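# Insert bent steel straw into lidded cup

## Task

Lift the bent steel straw from its holder, flip it end for end, and feed its long straight leg through the opening in the cup lid until it touches the bottom of the cup. The cup and holder are not fixed and both must be standing upright at the end. The result only counts if it stays in place without the robot supporting it. Finally release the straw and pull the hand away.

## Robot and tools

Robot: a single arm with a five-finger right hand. There is one hand point, fixed to the palm, 0.05 m in front of it, where the index pad meets the thumb tip in a pinch. Its own axes: +z runs along the straightened fingers (fingertips 0.06 to 0.07 m past the point), +y points out of the palm, +x runs across the palm away from the thumb. On the little-finger side the hand extends 0.08 m from the point. On the thumb side it extends 0.02 m when the thumb is turned fully in front of the palm, otherwise up to 0.09 m. A rigid bracket on the little-finger side of the wrist sits 0.03 m beyond the point along +y and 0.11 m across the palm, and it can strike objects.

Scene frame: origin on the table top directly below the arm base, +z up, +y to the left when facing along +x. Positions are in metres, orientation is a wxyz quaternion. The base may be tilted, and the reported position gets less exact at long reach.

Row format (used by execute_actions and move): one flat list of 14 numbers, each in [-1, 1], in this order: dx, dy, dz, rx, ry, rz, little, ring, middle, index, thumb_bend, thumb_turn, force_limit, speed. The first six are an offset, not a pose. They are expressed in the hand point's own axes and measured from the hand point pose at the start of the action, or for move, from the last pose a result reported. Each row in an action uses that same starting reference, not the previous row. Scale: 1.0 means 0.6 m for dx/dy/dz and 180 degrees for rotation. rx, ry, rz form a single rotation vector. Finger targets are absolute positions: +1 is straight/open, -1 is curled shut. thumb_bend: +1 straight, -1 fully bent. thumb_turn: +1 beside the palm, -1 in front of the palm facing the fingers. A pinch is roughly index -0.22, thumb_bend -0.75, thumb_turn -0.57. force_limit maps linearly from about 0 N at -1 to 10 N at +1 at the fingertip (15 N for the two thumb motors). It only stops closing, never opening. speed maps from nearly zero at -1 to full at +1, and at full speed a finger's whole travel takes 0.6 s. Use speed -0.9 or lower for a gentle grip, because fast fingers overshoot the limit.

execute_actions(actions): a list of actions. Each action is a list of up to 15 rows, and each row runs one 1/30 s control step. A short action repeats its last row until 15 steps are done. An empty list just returns the state and images. At each step the commanded pose is clipped to within 100 mm and 16 degrees of the measured one, so large offsets need several actions.

move(target, speed, stop_force, blocking): target is one 14-number row as above. The hand point follows a straight path toward it at up to speed m/s (0.002 to 0.5, default 0.25; turning up to twice that in rad/s). Each path lasts 0.5 to 10 s. The path ignores obstacles, and the arm is stiff, so going even slightly past a firm contact can trigger a fault. stop_force (9 to 40 N) ends the path when the wrist sensor feels that much extra push along the line of travel. After that the arm backs off two steps and holds. Use it only with slow, non-rotating moves. Omit it when moving away from something you are pressing on. blocking=false returns after 0.5 s and cannot be combined with stop_force. Poll with wait(0) or brake with stop() before sending more commands. The result line reads move: followed by an ending (done, contact, off_target, moving, held, fault) and a limits note (paced = pose clipped, held = some steps blocked, after which it may speed up).

wait(seconds 0 to 10): let the scene run. stop(): brake the current move. zoom_image(camera, region [x0,y0,x1,y1], at most 504x504 px): closer look. Cameras are cam_head_left, cam_head_right, cam_high, cam_low (896x504) and cam_wrist (504x504 fisheye). show_instructions(): shows the reference image pages. finished_scene(scene): ends the scene and cannot be undone.

Results: the hand point pose and velocities; a Hand target line; wrist force and torque along the hand point axes (offset up to about 4 N, noise up to 2.4 N, saturation near 50 N; no reading at the start is normal); joint torques (noisy and offset); hand_measured, hand_stopped_by (moving/target/force/stalled/fault) and hand_load_n, each six values in motor order. A drop in load toward 0 means the grip was lost. A pose unreachable line means the clearance check changed the command.

Grip: turn the thumb in front of the palm before you reach the object. Fingers lock when they reach their target or force limit. Resend the same numbers to keep holding, send a more open target to loosen, and send a new, further-closed target with a higher force_limit to squeeze harder. A whole-hand wrap fits objects 0.035 to 0.08 m across.

Avoid: contact forces of 150 N or joint overloads (wrist joints 24.6 N m, others 132 N m, held weight included). Either one freezes the arm for 10 s. Also avoid motor overheating (warning at 70 °C, braking at 85 °C), knocking the loose cup or holder over or off the table, dropping the straw, and hitting things hard. Objects may get brief random pushes.

Each tool is called by a JSON object that holds its "method" and its "body".

Reference images:

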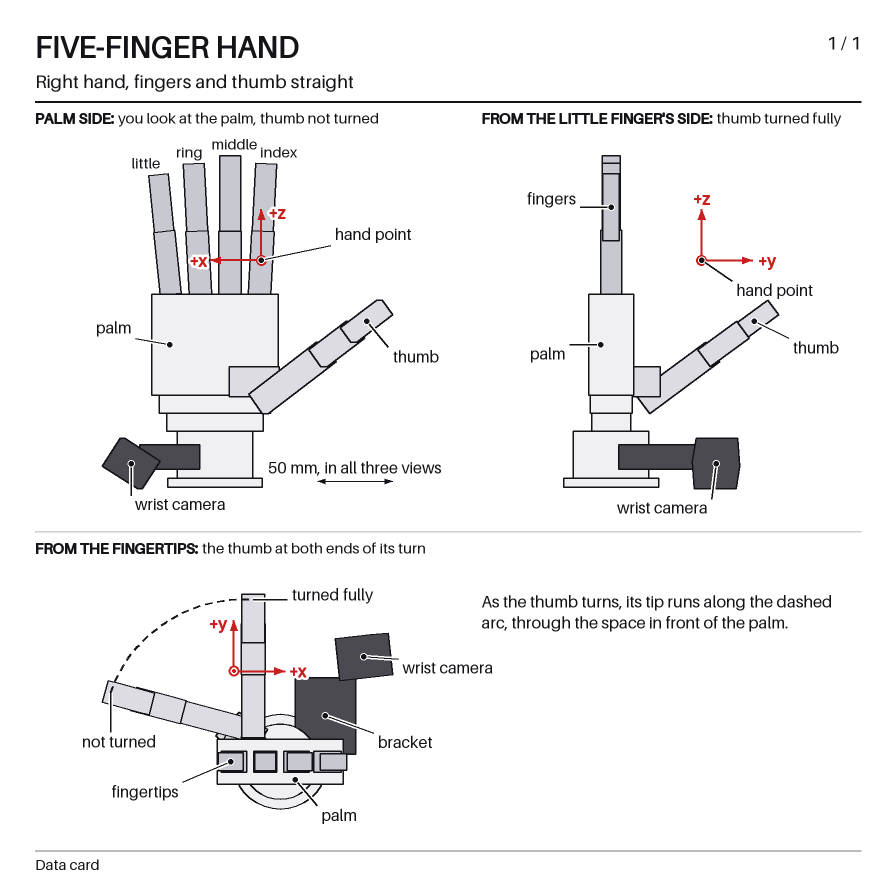

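## Session

{"method": "execute_actions", "body": {"actions": []}}

Scene clock: 0.00 s.
end_effector_position=(+0.8378, -0.0975, +0.2970) hand_measured=(+1.000, +1.000, +1.000, +1.000, +1.000, +1.000) hand_load_n=(+0.0, +0.0, +0.0, +0.0, +0.0, +0.0) hand_stopped_by=(target, target, target, target, target, target) hand_force_limit=0.00 hand_speed=-0.80 end_effector_quat_wxyz=(+0.005, +0.470, +0.883, -0.012) end_effector_velocity=(+0.000, +0.000, +0.001) end_effector_angular_velocity=(-0.000, -0.001, +0.000)
Joint positions: [-0.132 -1.383  0.718  1.418  1.545 -0.91 ]
Joint velocities: [ 0.    -0.001  0.    -0.    -0.    -0.   ]
Joint torques (N m, as the arm reports them, + toward a larger angle): no reading
Wrist force (N, on the end effector, along its own x y z axes, offset not removed): no reading
Wrist torque (N m, same axes, about the end effector's origin, offset not removed): no reading
Hand target: +0.838, -0.097, +0.297; +0.005, +0.470, +0.883, -0.012

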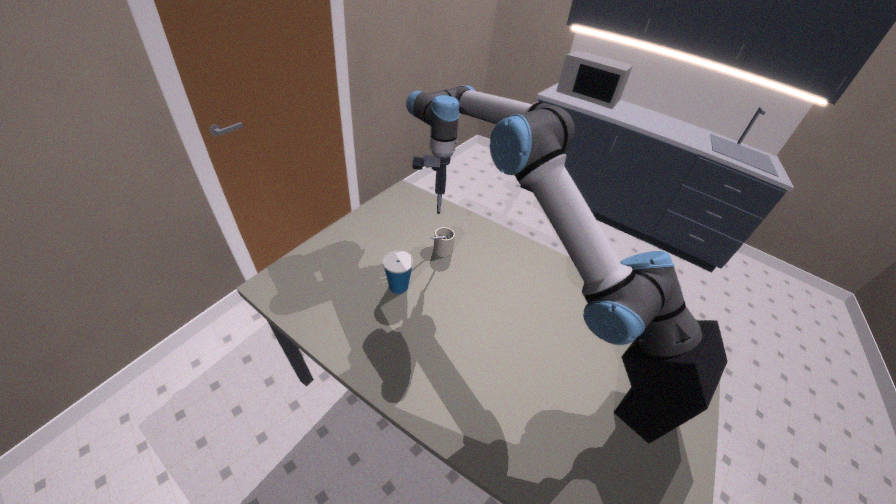

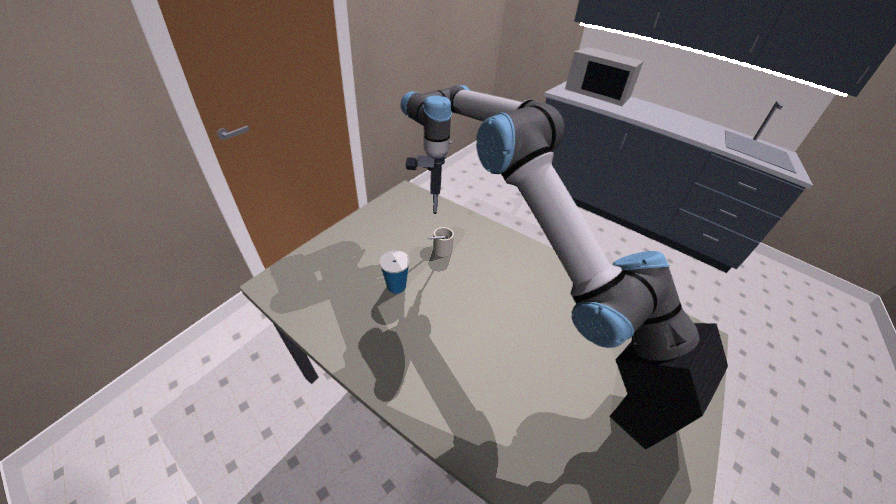

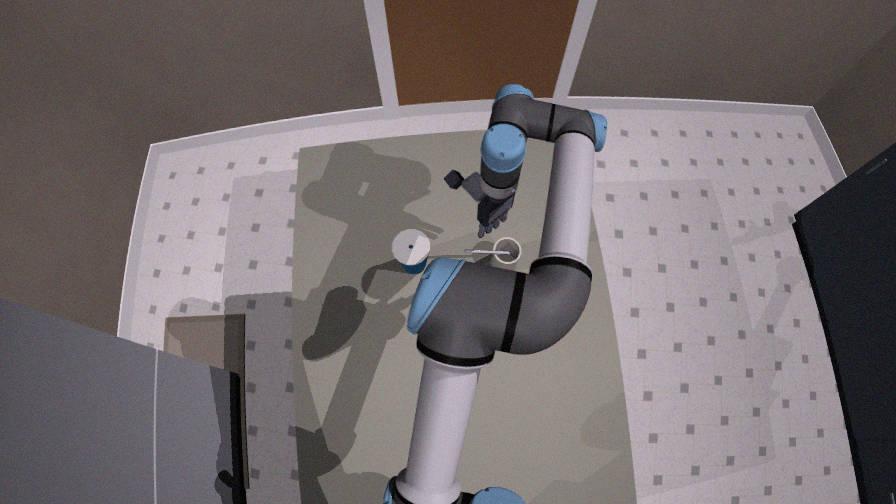

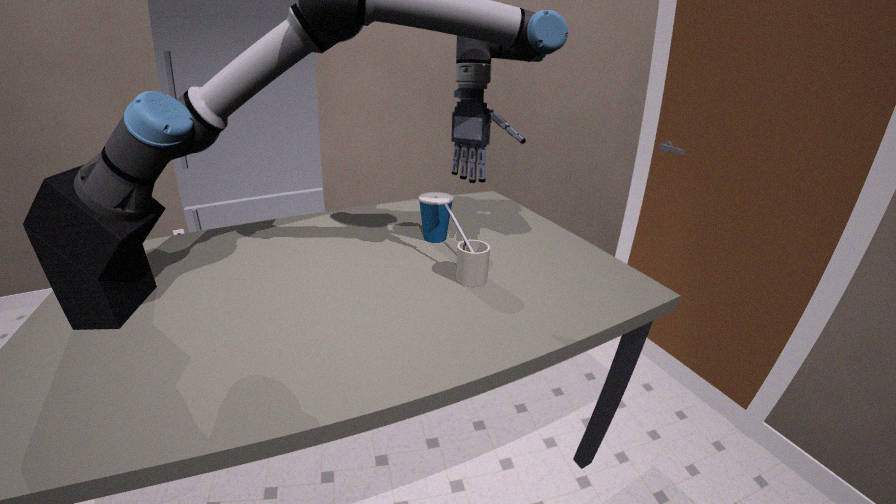

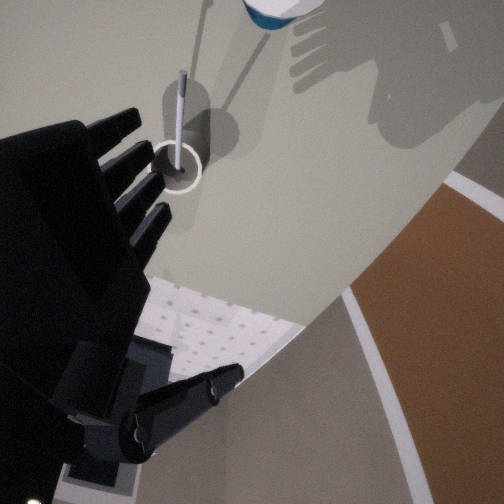

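{"method": "zoom_image", "body": {"camera": "cam_low", "region": [380,100,580,300]}}

{"method": "zoom_image", "body": {"camera": "cam_high", "region": [370,150,570,300]}}

{"method": "zoom_image", "body": {"camera": "cam_head_left", "region": [350,140,510,310]}}

Region (380, 100, 580, 300) of cam_low's 896x504 image, scaled by 2.520, with more detail than that image has.

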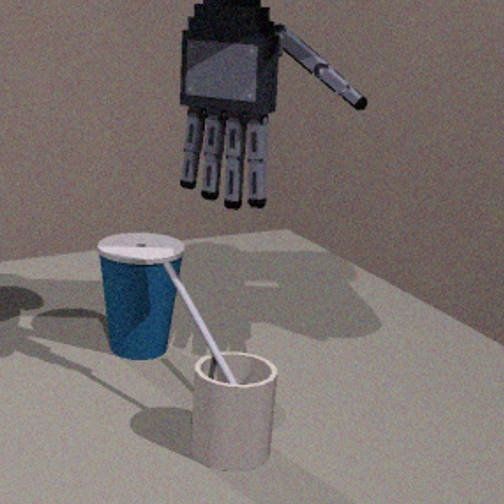

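Region (370, 150, 570, 300) of cam_high's 896x504 image, scaled by 2.520, with more detail than that image has; it fills the top 378 rows of this view, and the rest is white.

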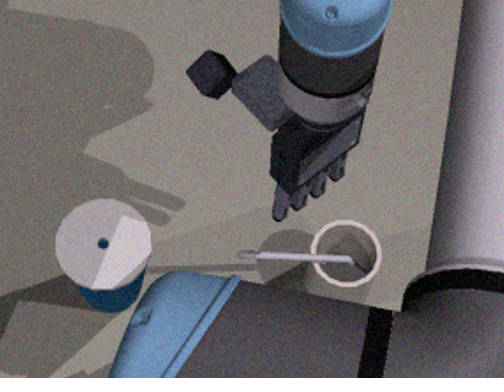

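Region (350, 140, 510, 310) of cam_head_left's 896x504 image, scaled by 2.965, with more detail than that image has; it fills the left 474 columns of this view, and the rest is white.

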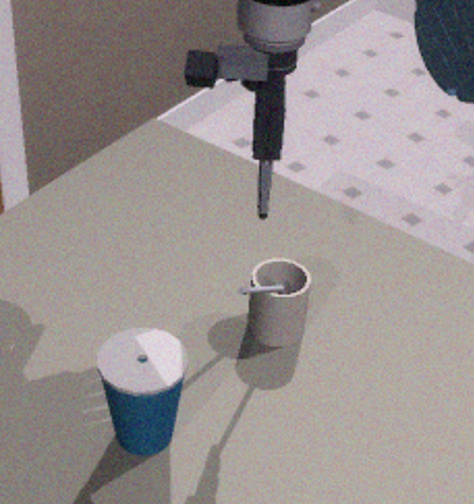

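{"method": "move", "body": {"target": [0.31,-0.229,0,-0.531,0.051,0.339,1,1,1,1,-0.75,-0.57,0,0.5], "speed": 0.3}}

Scene clock: 43.23 s.
end_effector_position=(+0.6202, -0.0197, +0.2959) hand_measured=(+1.000, +1.000, +1.000, +1.000, -0.750, -0.570) hand_load_n=(+0.0, +0.0, +0.0, +0.0, +0.0, +0.0) hand_stopped_by=(target, target, target, target, target, target) hand_force_limit=0.00 hand_speed=0.50 end_effector_quat_wxyz=(+0.279, +0.651, +0.280, +0.648) end_effector_velocity=(-0.000, +0.000, -0.001) end_effector_angular_velocity=(+0.001, -0.011, -0.008)
Joint positions: [-0.027 -1.911  2.573 -1.463  1.325  0.731]
Joint velocities: [ 0.009  0.019  0.    -0.03   0.014 -0.003]
Joint torques (N m, as the arm reports them, + toward a larger angle): [ 18.58 -11.06   1.88  -3.82   2.52  -1.1 ]
Wrist force (N, on the end effector, along its own x y z axes, offset not removed): [-0.2 -2.4 -1.4]
Wrist torque (N m, same axes, about the end effector's origin, offset not removed): [-0.22 0.19 -0.17]
Hand target: +0.620, -0.020, +0.296; +0.280, +0.651, +0.279, +0.648
Off the commanded pose: 0.000 m, 0 deg.
move: done

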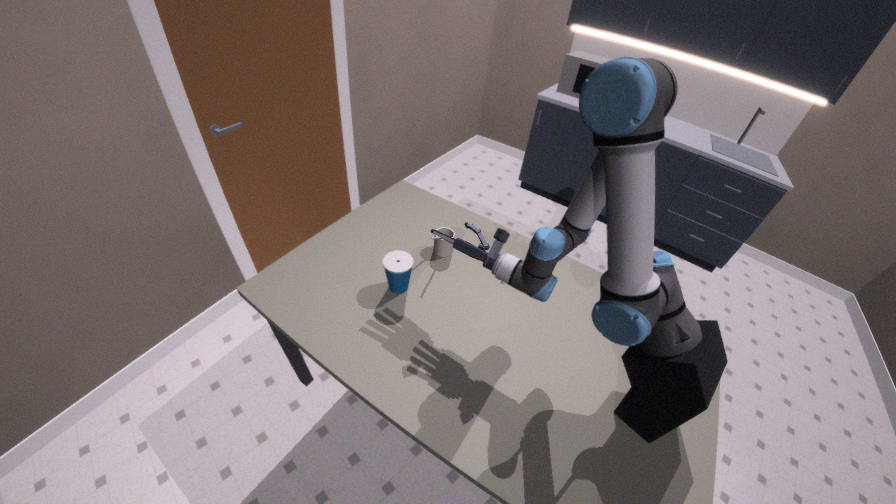

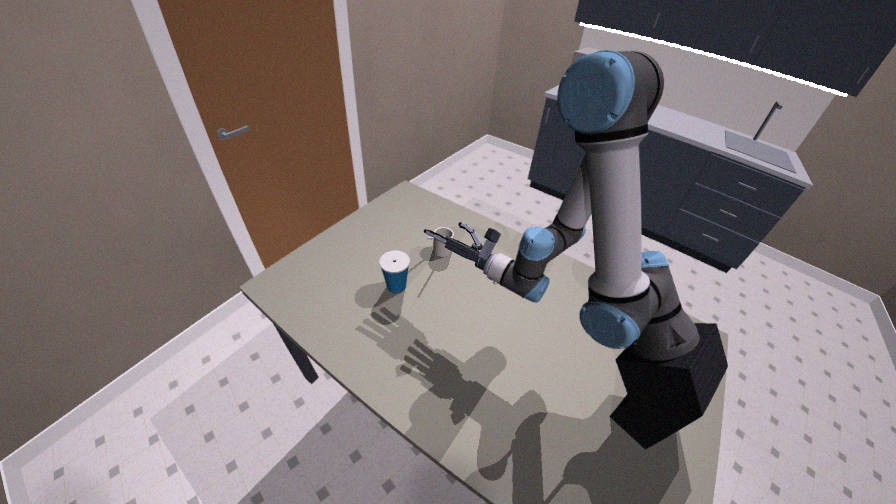

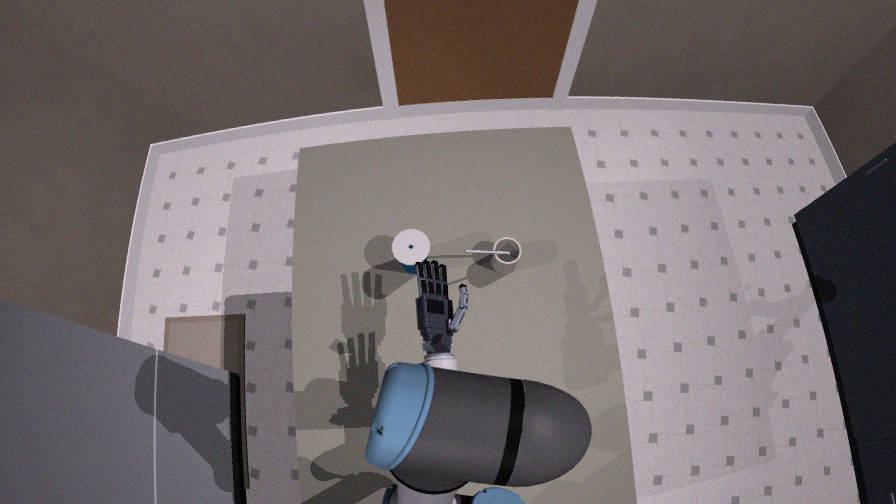

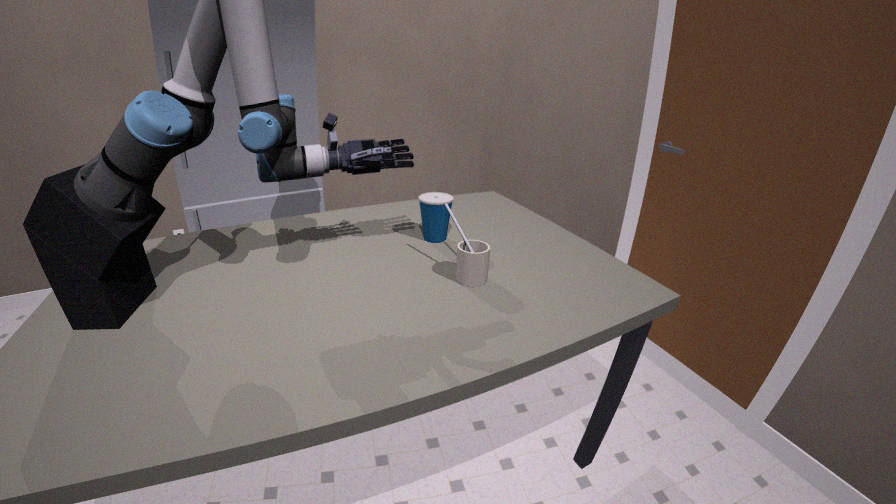

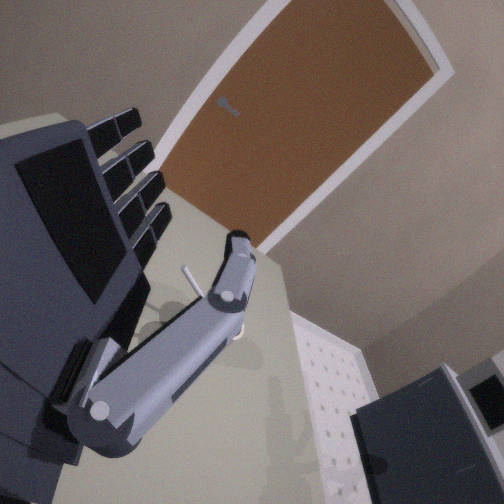

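{"method": "move", "body": {"target": [-0.284,-0.107,0.05,0,0,0,1,1,1,1,-0.75,-0.57,0,0.5], "speed": 0.2}}

{"method": "zoom_image", "body": {"camera": "cam_low", "region": [330,130,530,300]}}

{"method": "zoom_image", "body": {"camera": "cam_high", "region": [380,200,560,340]}}

Scene clock: 48.07 s.
end_effector_position=(+0.6491, -0.0990, +0.1320) hand_measured=(+1.000, +1.000, +1.000, +1.000, -0.750, -0.570) hand_load_n=(+0.0, +0.0, +0.0, +0.0, +0.0, +0.0) hand_stopped_by=(target, target, target, target, target, target) hand_force_limit=0.00 hand_speed=0.50 end_effector_quat_wxyz=(+0.279, +0.651, +0.280, +0.648) end_effector_velocity=(+0.001, -0.001, -0.001) end_effector_angular_velocity=(-0.000, -0.001, -0.000)
Joint positions: [-0.221 -1.35   2.377 -1.874  1.193  0.881]
Joint velocities: [-0.     0.005 -0.005 -0.002  0.     0.   ]
Joint torques (N m, as the arm reports them, + toward a larger angle): [  2.54 -20.74  -5.2   -3.98  -2.69   1.52]
Wrist force (N, on the end effector, along its own x y z axes, offset not removed): [0.8 0.2 -3.7]
Wrist torque (N m, same axes, about the end effector's origin, offset not removed): [0.10 -0.17 -0.07]
Hand target: +0.649, -0.099, +0.132; +0.279, +0.651, +0.280, +0.648
Off the commanded pose: 0.000 m, 0 deg.
move: done

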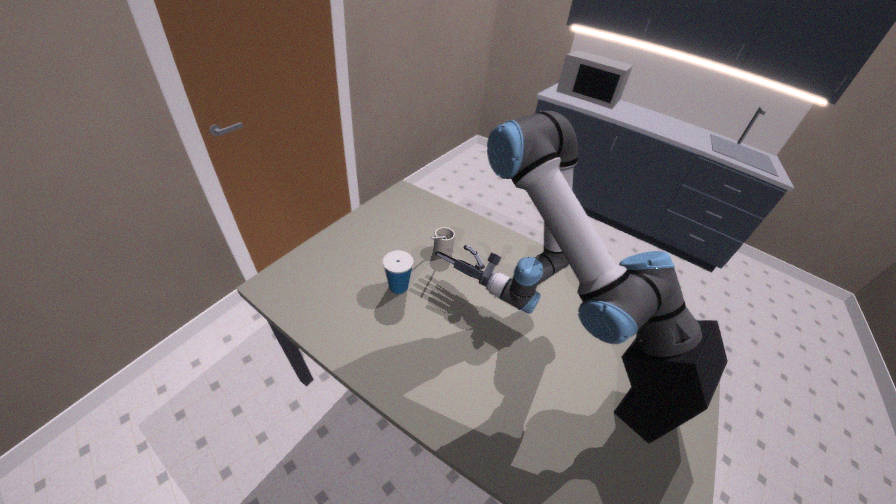

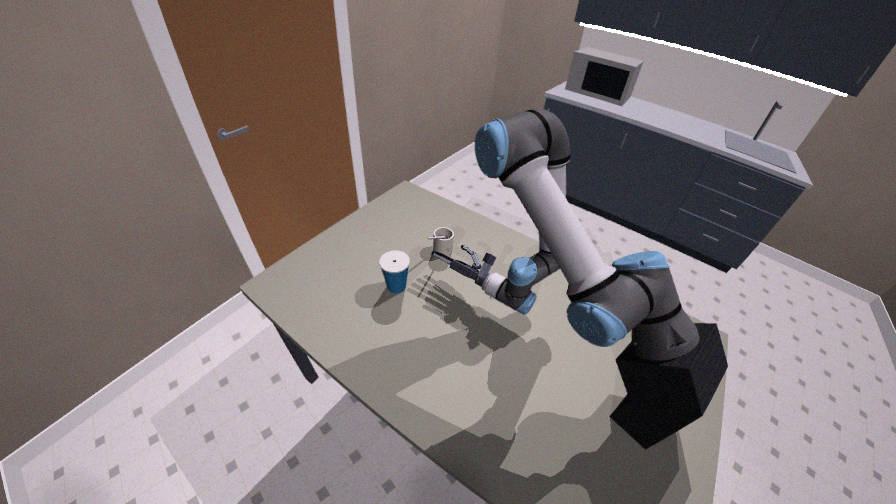

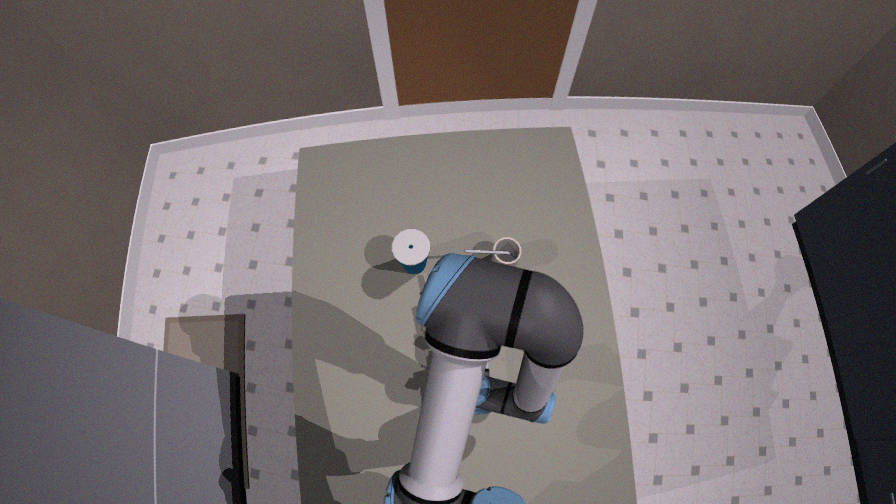

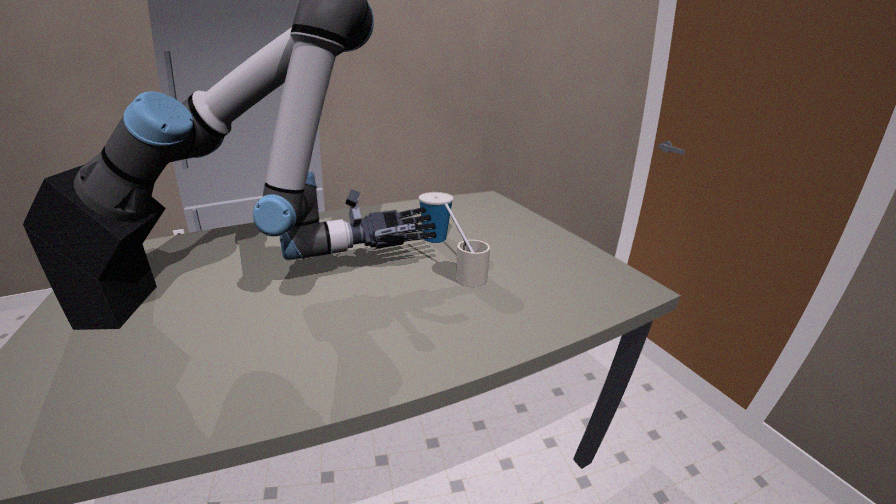

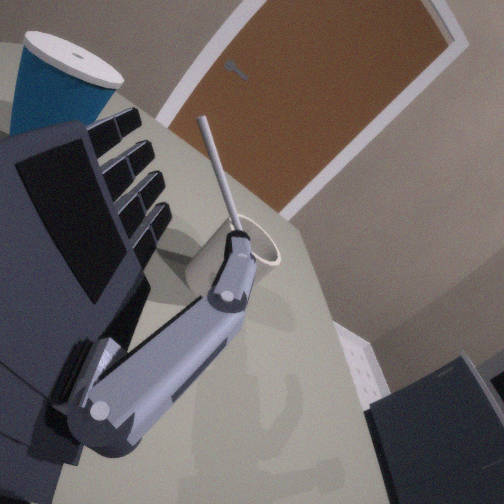

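Region (330, 130, 530, 300) of cam_low's 896x504 image, scaled by 2.520, with more detail than that image has; it fills the top 428 rows of this view, and the rest is white.

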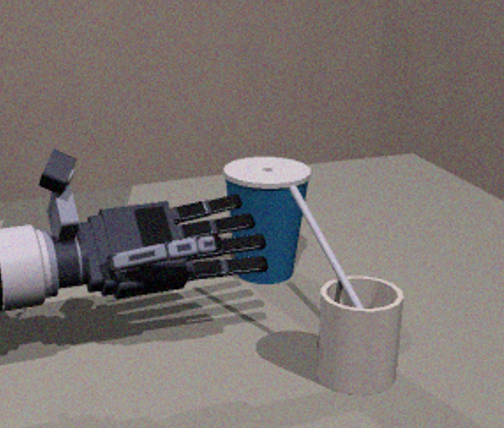

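Region (380, 200, 560, 340) of cam_high's 896x504 image, scaled by 2.800, with more detail than that image has.

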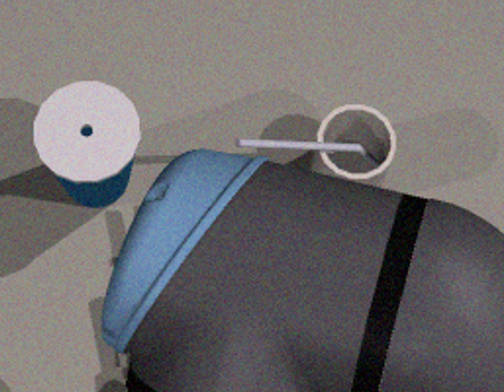

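{"method": "move", "body": {"target": [0,0,0.11,0,0,0,1,1,1,1,-0.75,-0.57,0,0.5], "speed": 0.08}}

{"method": "zoom_image", "body": {"camera": "cam_low", "region": [380,170,530,300]}}

{"method": "zoom_image", "body": {"camera": "cam_head_left", "region": [390,200,510,300]}}

Scene clock: 52.10 s.
end_effector_position=(+0.7150, -0.0991, +0.1318) hand_measured=(+1.000, +1.000, +1.000, +1.000, -0.750, -0.570) hand_load_n=(+0.0, +0.0, +0.0, +0.0, +0.0, +0.0) hand_stopped_by=(target, target, target, target, target, target) hand_force_limit=0.00 hand_speed=0.50 end_effector_quat_wxyz=(+0.279, +0.651, +0.280, +0.648) end_effector_velocity=(+0.002, -0.000, -0.001) end_effector_angular_velocity=(+0.000, +0.001, -0.000)
Joint positions: [-0.163 -1.375  2.21  -1.666  1.232  0.834]
Joint velocities: [ 0.002  0.001 -0.006  0.008  0.001 -0.001]
Joint torques (N m, as the arm reports them, + toward a larger angle): [ 16.22 -23.33  -7.81   0.32   2.5   -1.48]
Wrist force (N, on the end effector, along its own x y z axes, offset not removed): [-0.8 1.4 2.6]
Wrist torque (N m, same axes, about the end effector's origin, offset not removed): [0.23 0.11 -0.05]
Hand target: +0.715, -0.099, +0.132; +0.279, +0.651, +0.280, +0.648
Off the commanded pose: 0.000 m, 0 deg.
move: done

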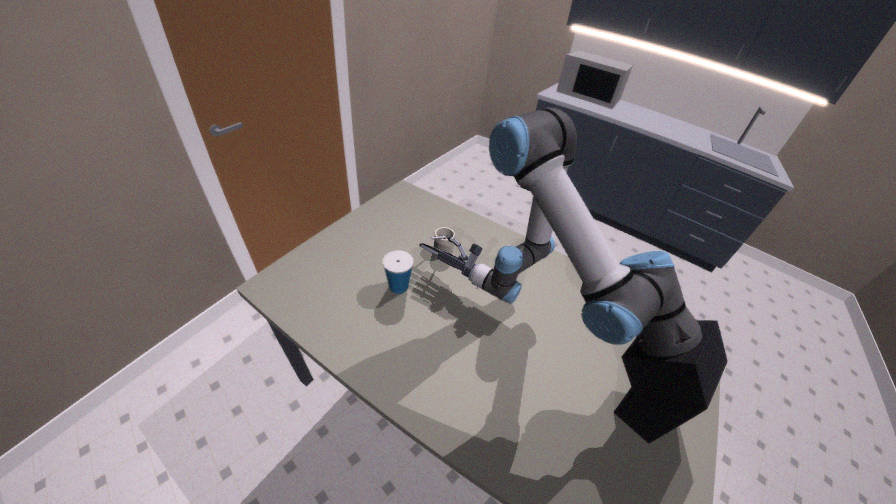

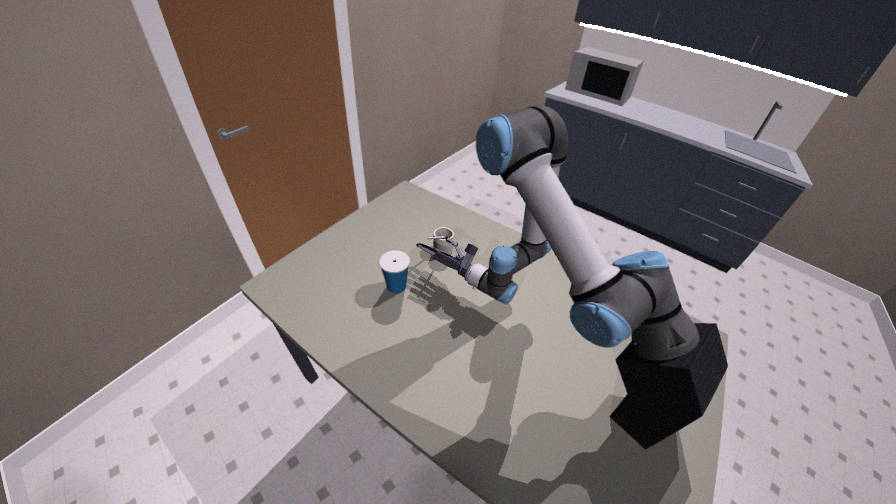

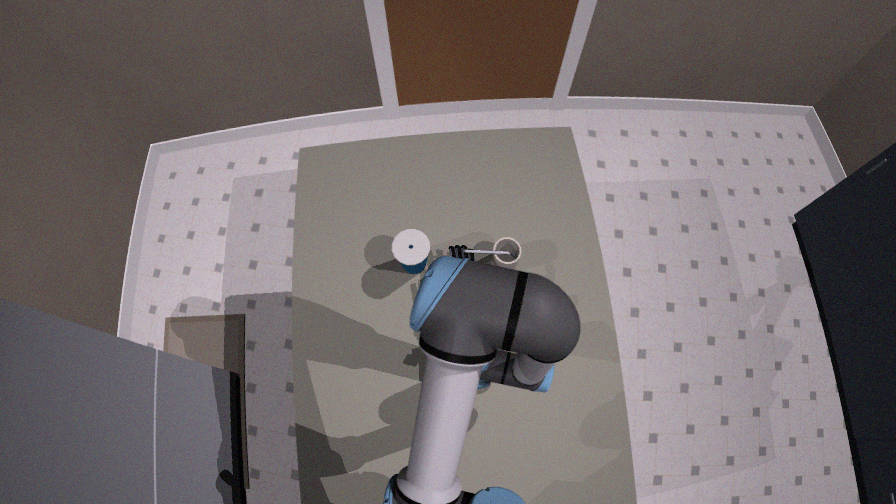

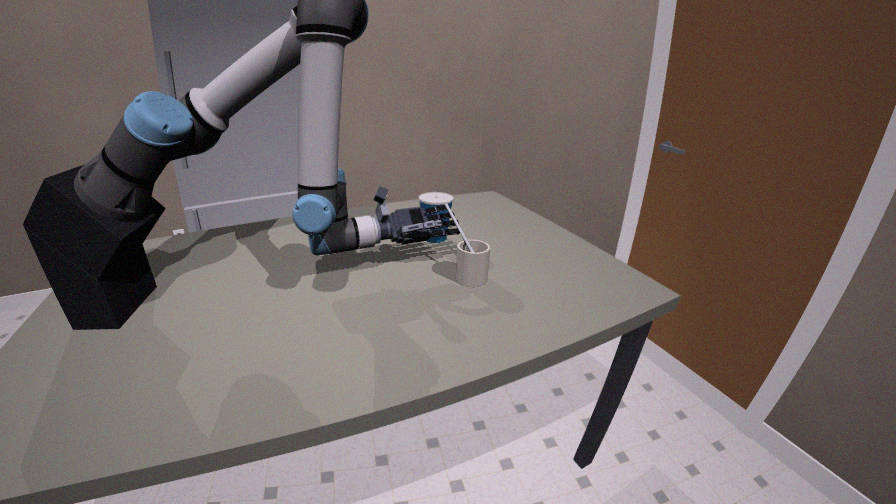

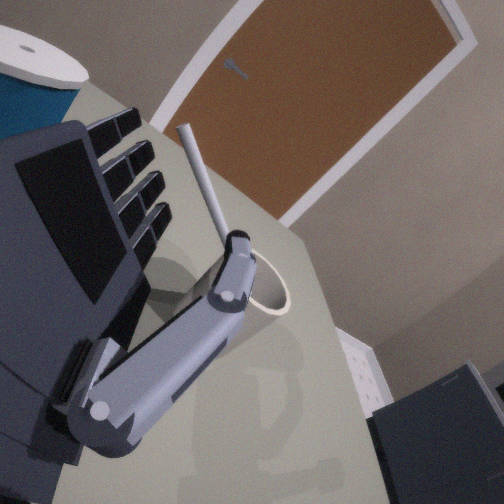

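Region (380, 170, 530, 300) of cam_low's 896x504 image, scaled by 3.360, with more detail than that image has; it fills the top 437 rows of this view, and the rest is white.

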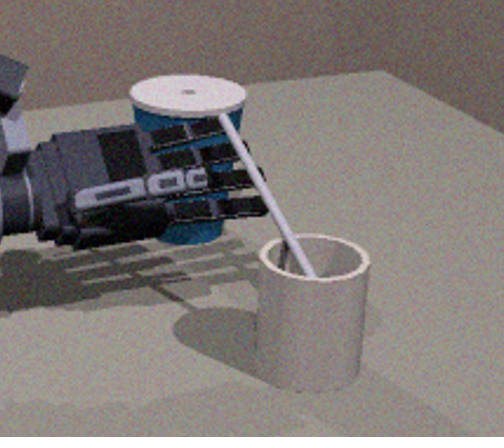

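Region (390, 200, 510, 300) of cam_head_left's 896x504 image, scaled by 4.200, with more detail than that image has.

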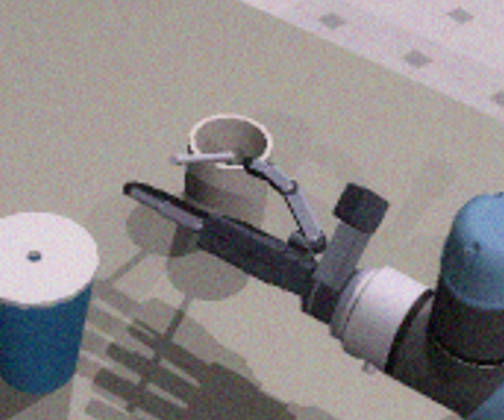

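{"method": "move", "body": {"target": [0,-0.015,0.035,0,0,-0.06,1,1,1,0.5,-0.75,-0.57,0,0.5], "speed": 0.06}}

{"method": "zoom_image", "body": {"camera": "cam_low", "region": [380,170,530,300]}}

{"method": "zoom_image", "body": {"camera": "cam_head_left", "region": [390,200,510,300]}}

Scene clock: 63.37 s.
end_effector_position=(+0.7358, -0.0929, +0.1252) hand_measured=(+1.000, +1.000, +1.000, +0.500, -0.750, -0.570) hand_load_n=(+0.0, +0.0, +0.0, +0.0, +0.0, +0.0) hand_stopped_by=(target, target, target, target, target, target) hand_force_limit=0.00 hand_speed=0.50 end_effector_quat_wxyz=(+0.338, +0.622, +0.339, +0.619) end_effector_velocity=(+0.001, +0.000, -0.001) end_effector_angular_velocity=(-0.012, +0.002, -0.001)
Joint positions: [-0.143 -1.323  2.131 -1.634  1.246  0.631]
Joint velocities: [ 0.001  0.003 -0.003  0.002  0.002 -0.013]
Joint torques (N m, as the arm reports them, + toward a larger angle): [ 14.82 -27.15  -8.45   0.29   2.43  -1.4 ]
Wrist force (N, on the end effector, along its own x y z axes, offset not removed): [-2.8 -0.6 2.2]
Wrist torque (N m, same axes, about the end effector's origin, offset not removed): [-0.32 0.18 0.18]
Hand target: +0.736, -0.093, +0.125; +0.339, +0.622, +0.340, +0.619
Off the commanded pose: 0.000 m, 0 deg.
move: done

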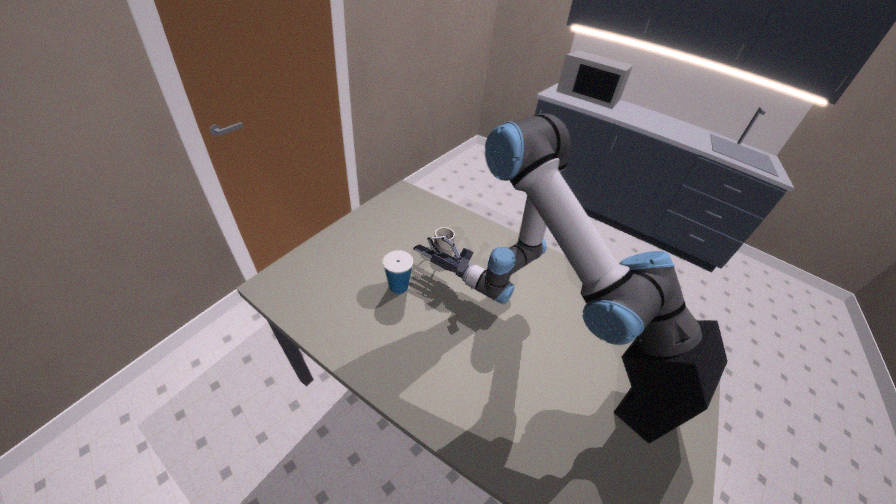

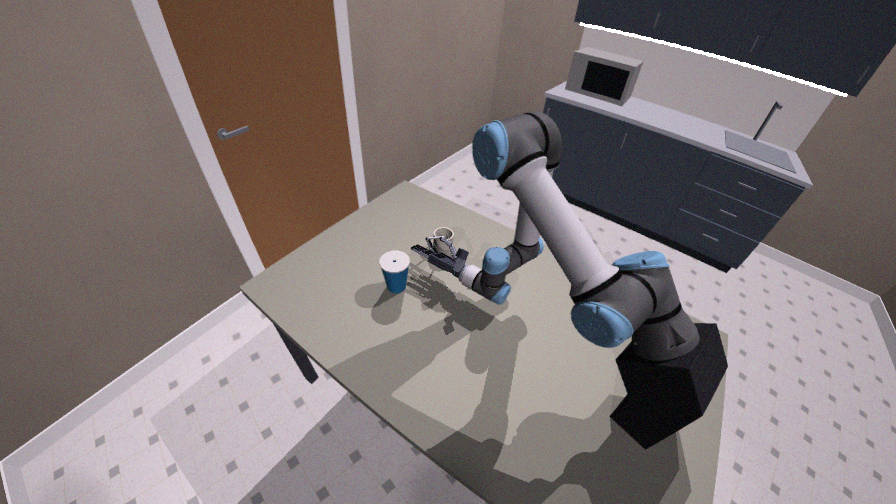

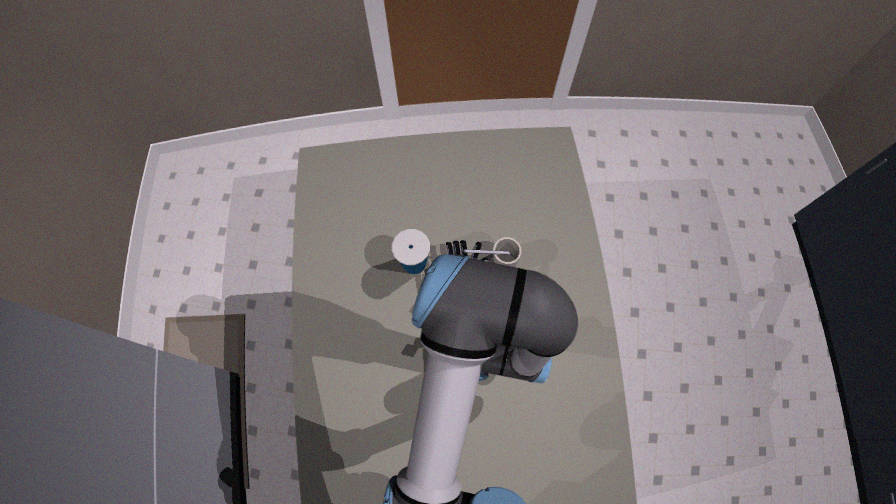

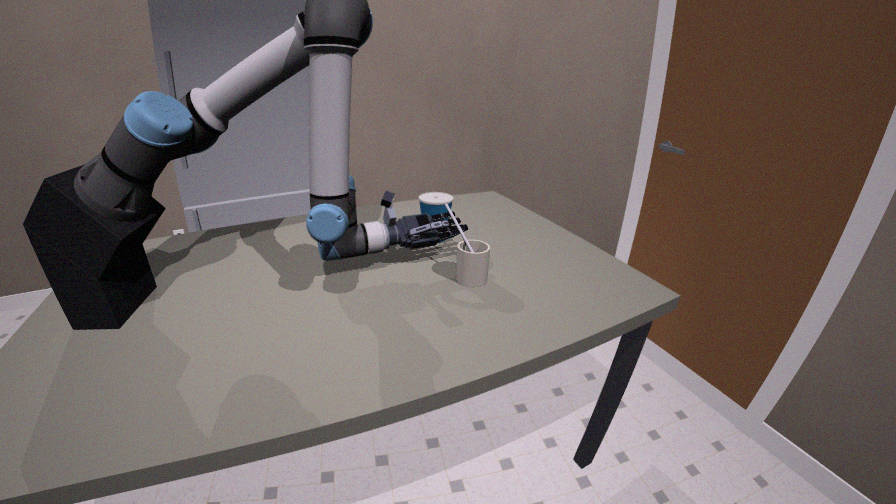

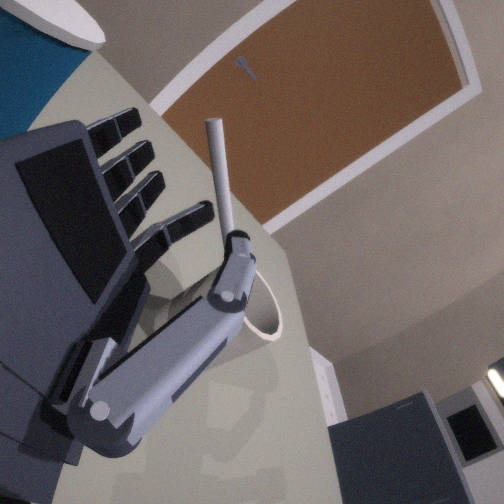

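Region (380, 170, 530, 300) of cam_low's 896x504 image, scaled by 3.360, with more detail than that image has; it fills the top 437 rows of this view, and the rest is white.

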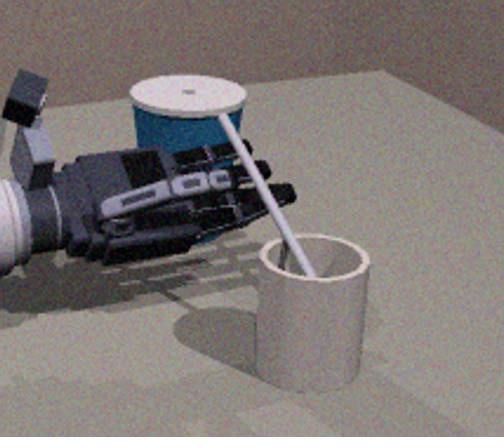

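Region (390, 200, 510, 300) of cam_head_left's 896x504 image, scaled by 4.200, with more detail than that image has.

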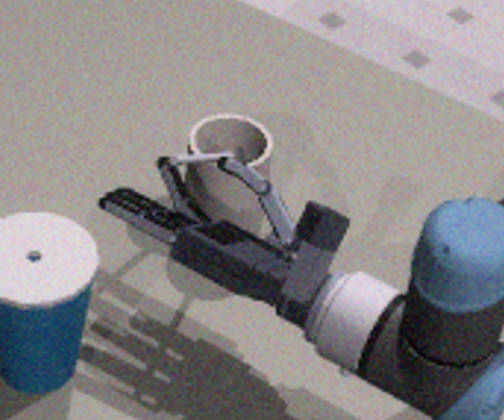

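{"method": "move", "body": {"target": [-0.035,-0.003,0.033,0,0,0,1,1,1,0.5,-0.75,-0.57,0,0.5], "speed": 0.04}}

{"method": "zoom_image", "body": {"camera": "cam_low", "region": [380,170,530,300]}}

{"method": "zoom_image", "body": {"camera": "cam_high", "region": [430,210,550,290]}}

Scene clock: 67.73 s.
end_effector_position=(+0.7554, -0.1095, +0.1124) hand_measured=(+1.000, +1.000, +1.000, +0.500, -0.750, -0.570) hand_load_n=(+0.0, +0.0, +0.0, +0.0, +0.0, +0.0) hand_stopped_by=(target, target, target, target, target, target) hand_force_limit=0.00 hand_speed=0.50 end_effector_quat_wxyz=(+0.338, +0.622, +0.339, +0.619) end_effector_velocity=(+0.001, -0.001, -0.001) end_effector_angular_velocity=(+0.001, +0.001, +0.000)
Joint positions: [-0.161 -1.293  2.061 -1.599  1.234  0.646]
Joint velocities: [-0.001  0.003 -0.005  0.003 -0.001  0.001]
Joint torques (N m, as the arm reports them, + toward a larger angle): [  2.46 -26.1  -11.33   0.49  -2.87   1.32]
Wrist force (N, on the end effector, along its own x y z axes, offset not removed): [0.5 1.2 1.1]
Wrist torque (N m, same axes, about the end effector's origin, offset not removed): [0.26 -0.33 -0.13]
Hand target: +0.756, -0.110, +0.112; +0.338, +0.622, +0.339, +0.619
Off the commanded pose: 0.000 m, 0 deg.
move: done

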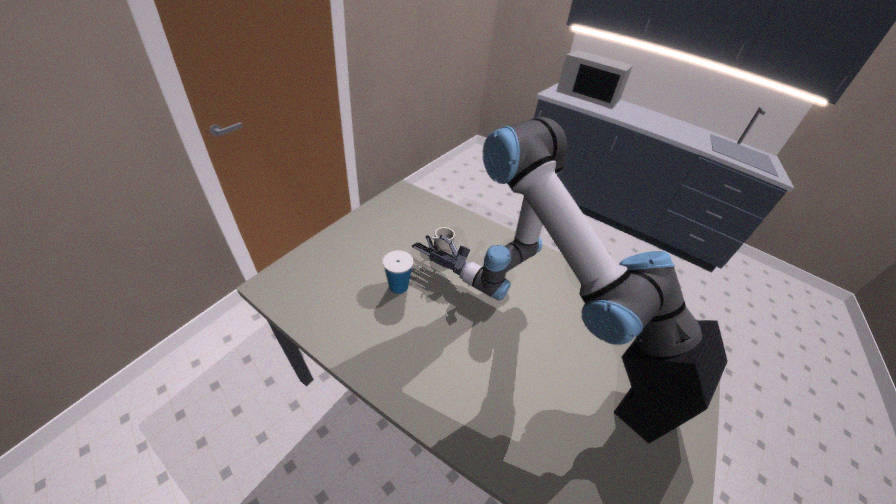

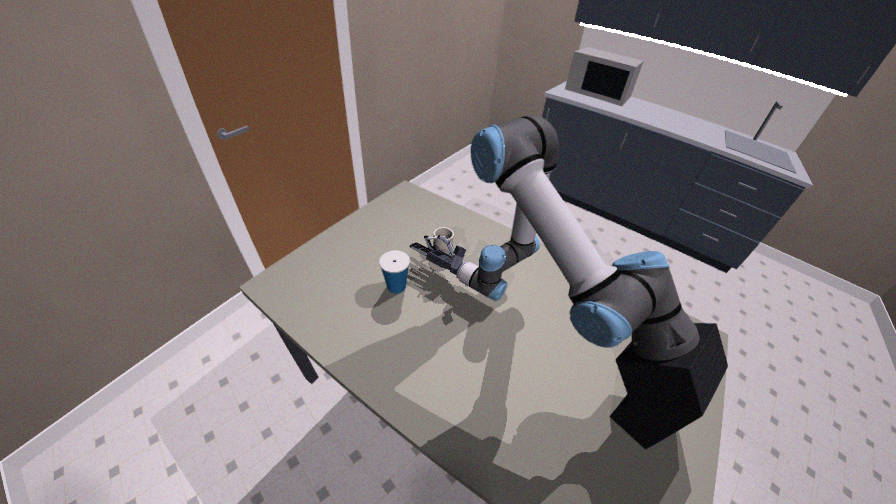

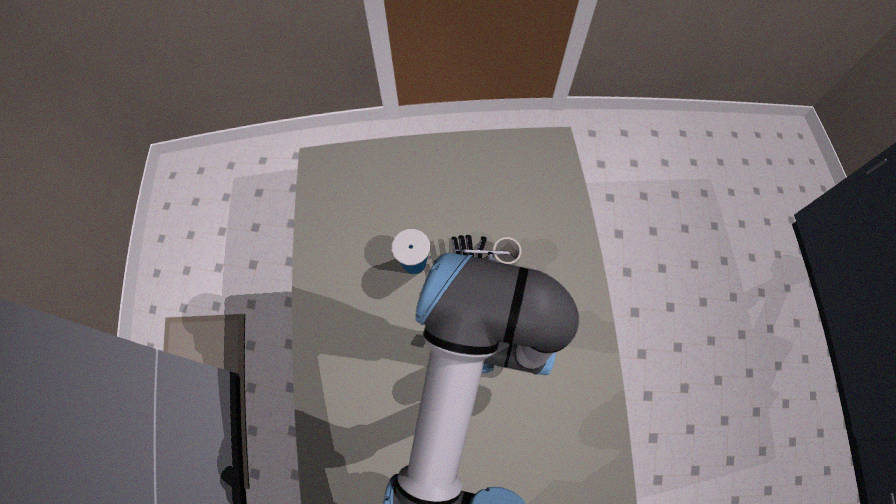

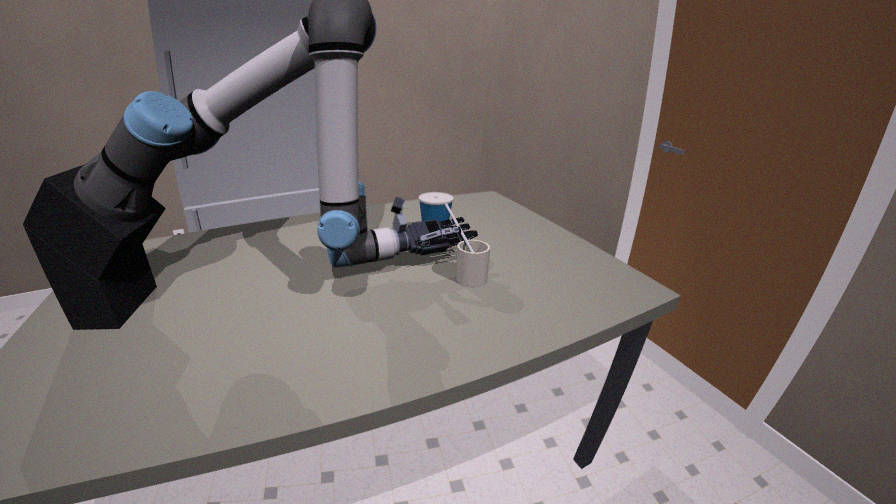

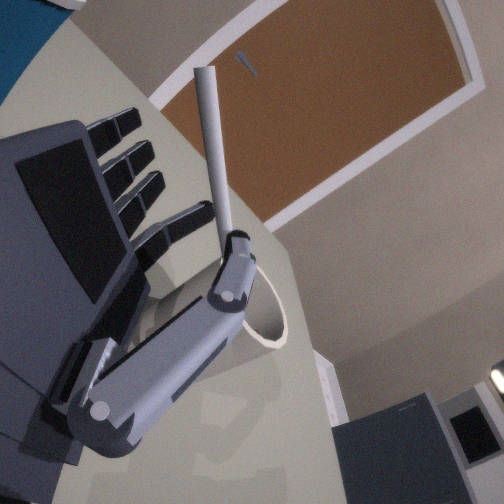

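Region (380, 170, 530, 300) of cam_low's 896x504 image, scaled by 3.360, with more detail than that image has; it fills the top 437 rows of this view, and the rest is white.

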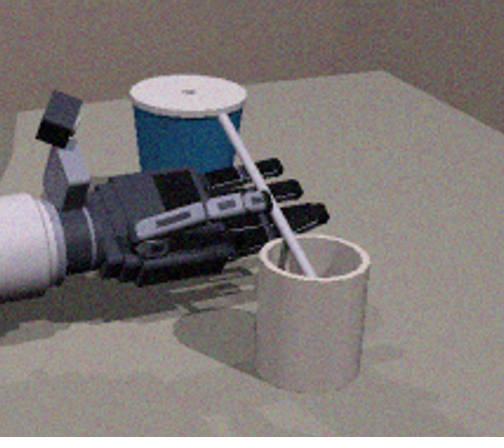

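Region (430, 210, 550, 290) of cam_high's 896x504 image, scaled by 4.200, with more detail than that image has.

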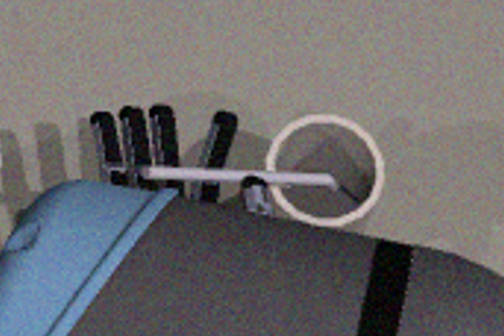

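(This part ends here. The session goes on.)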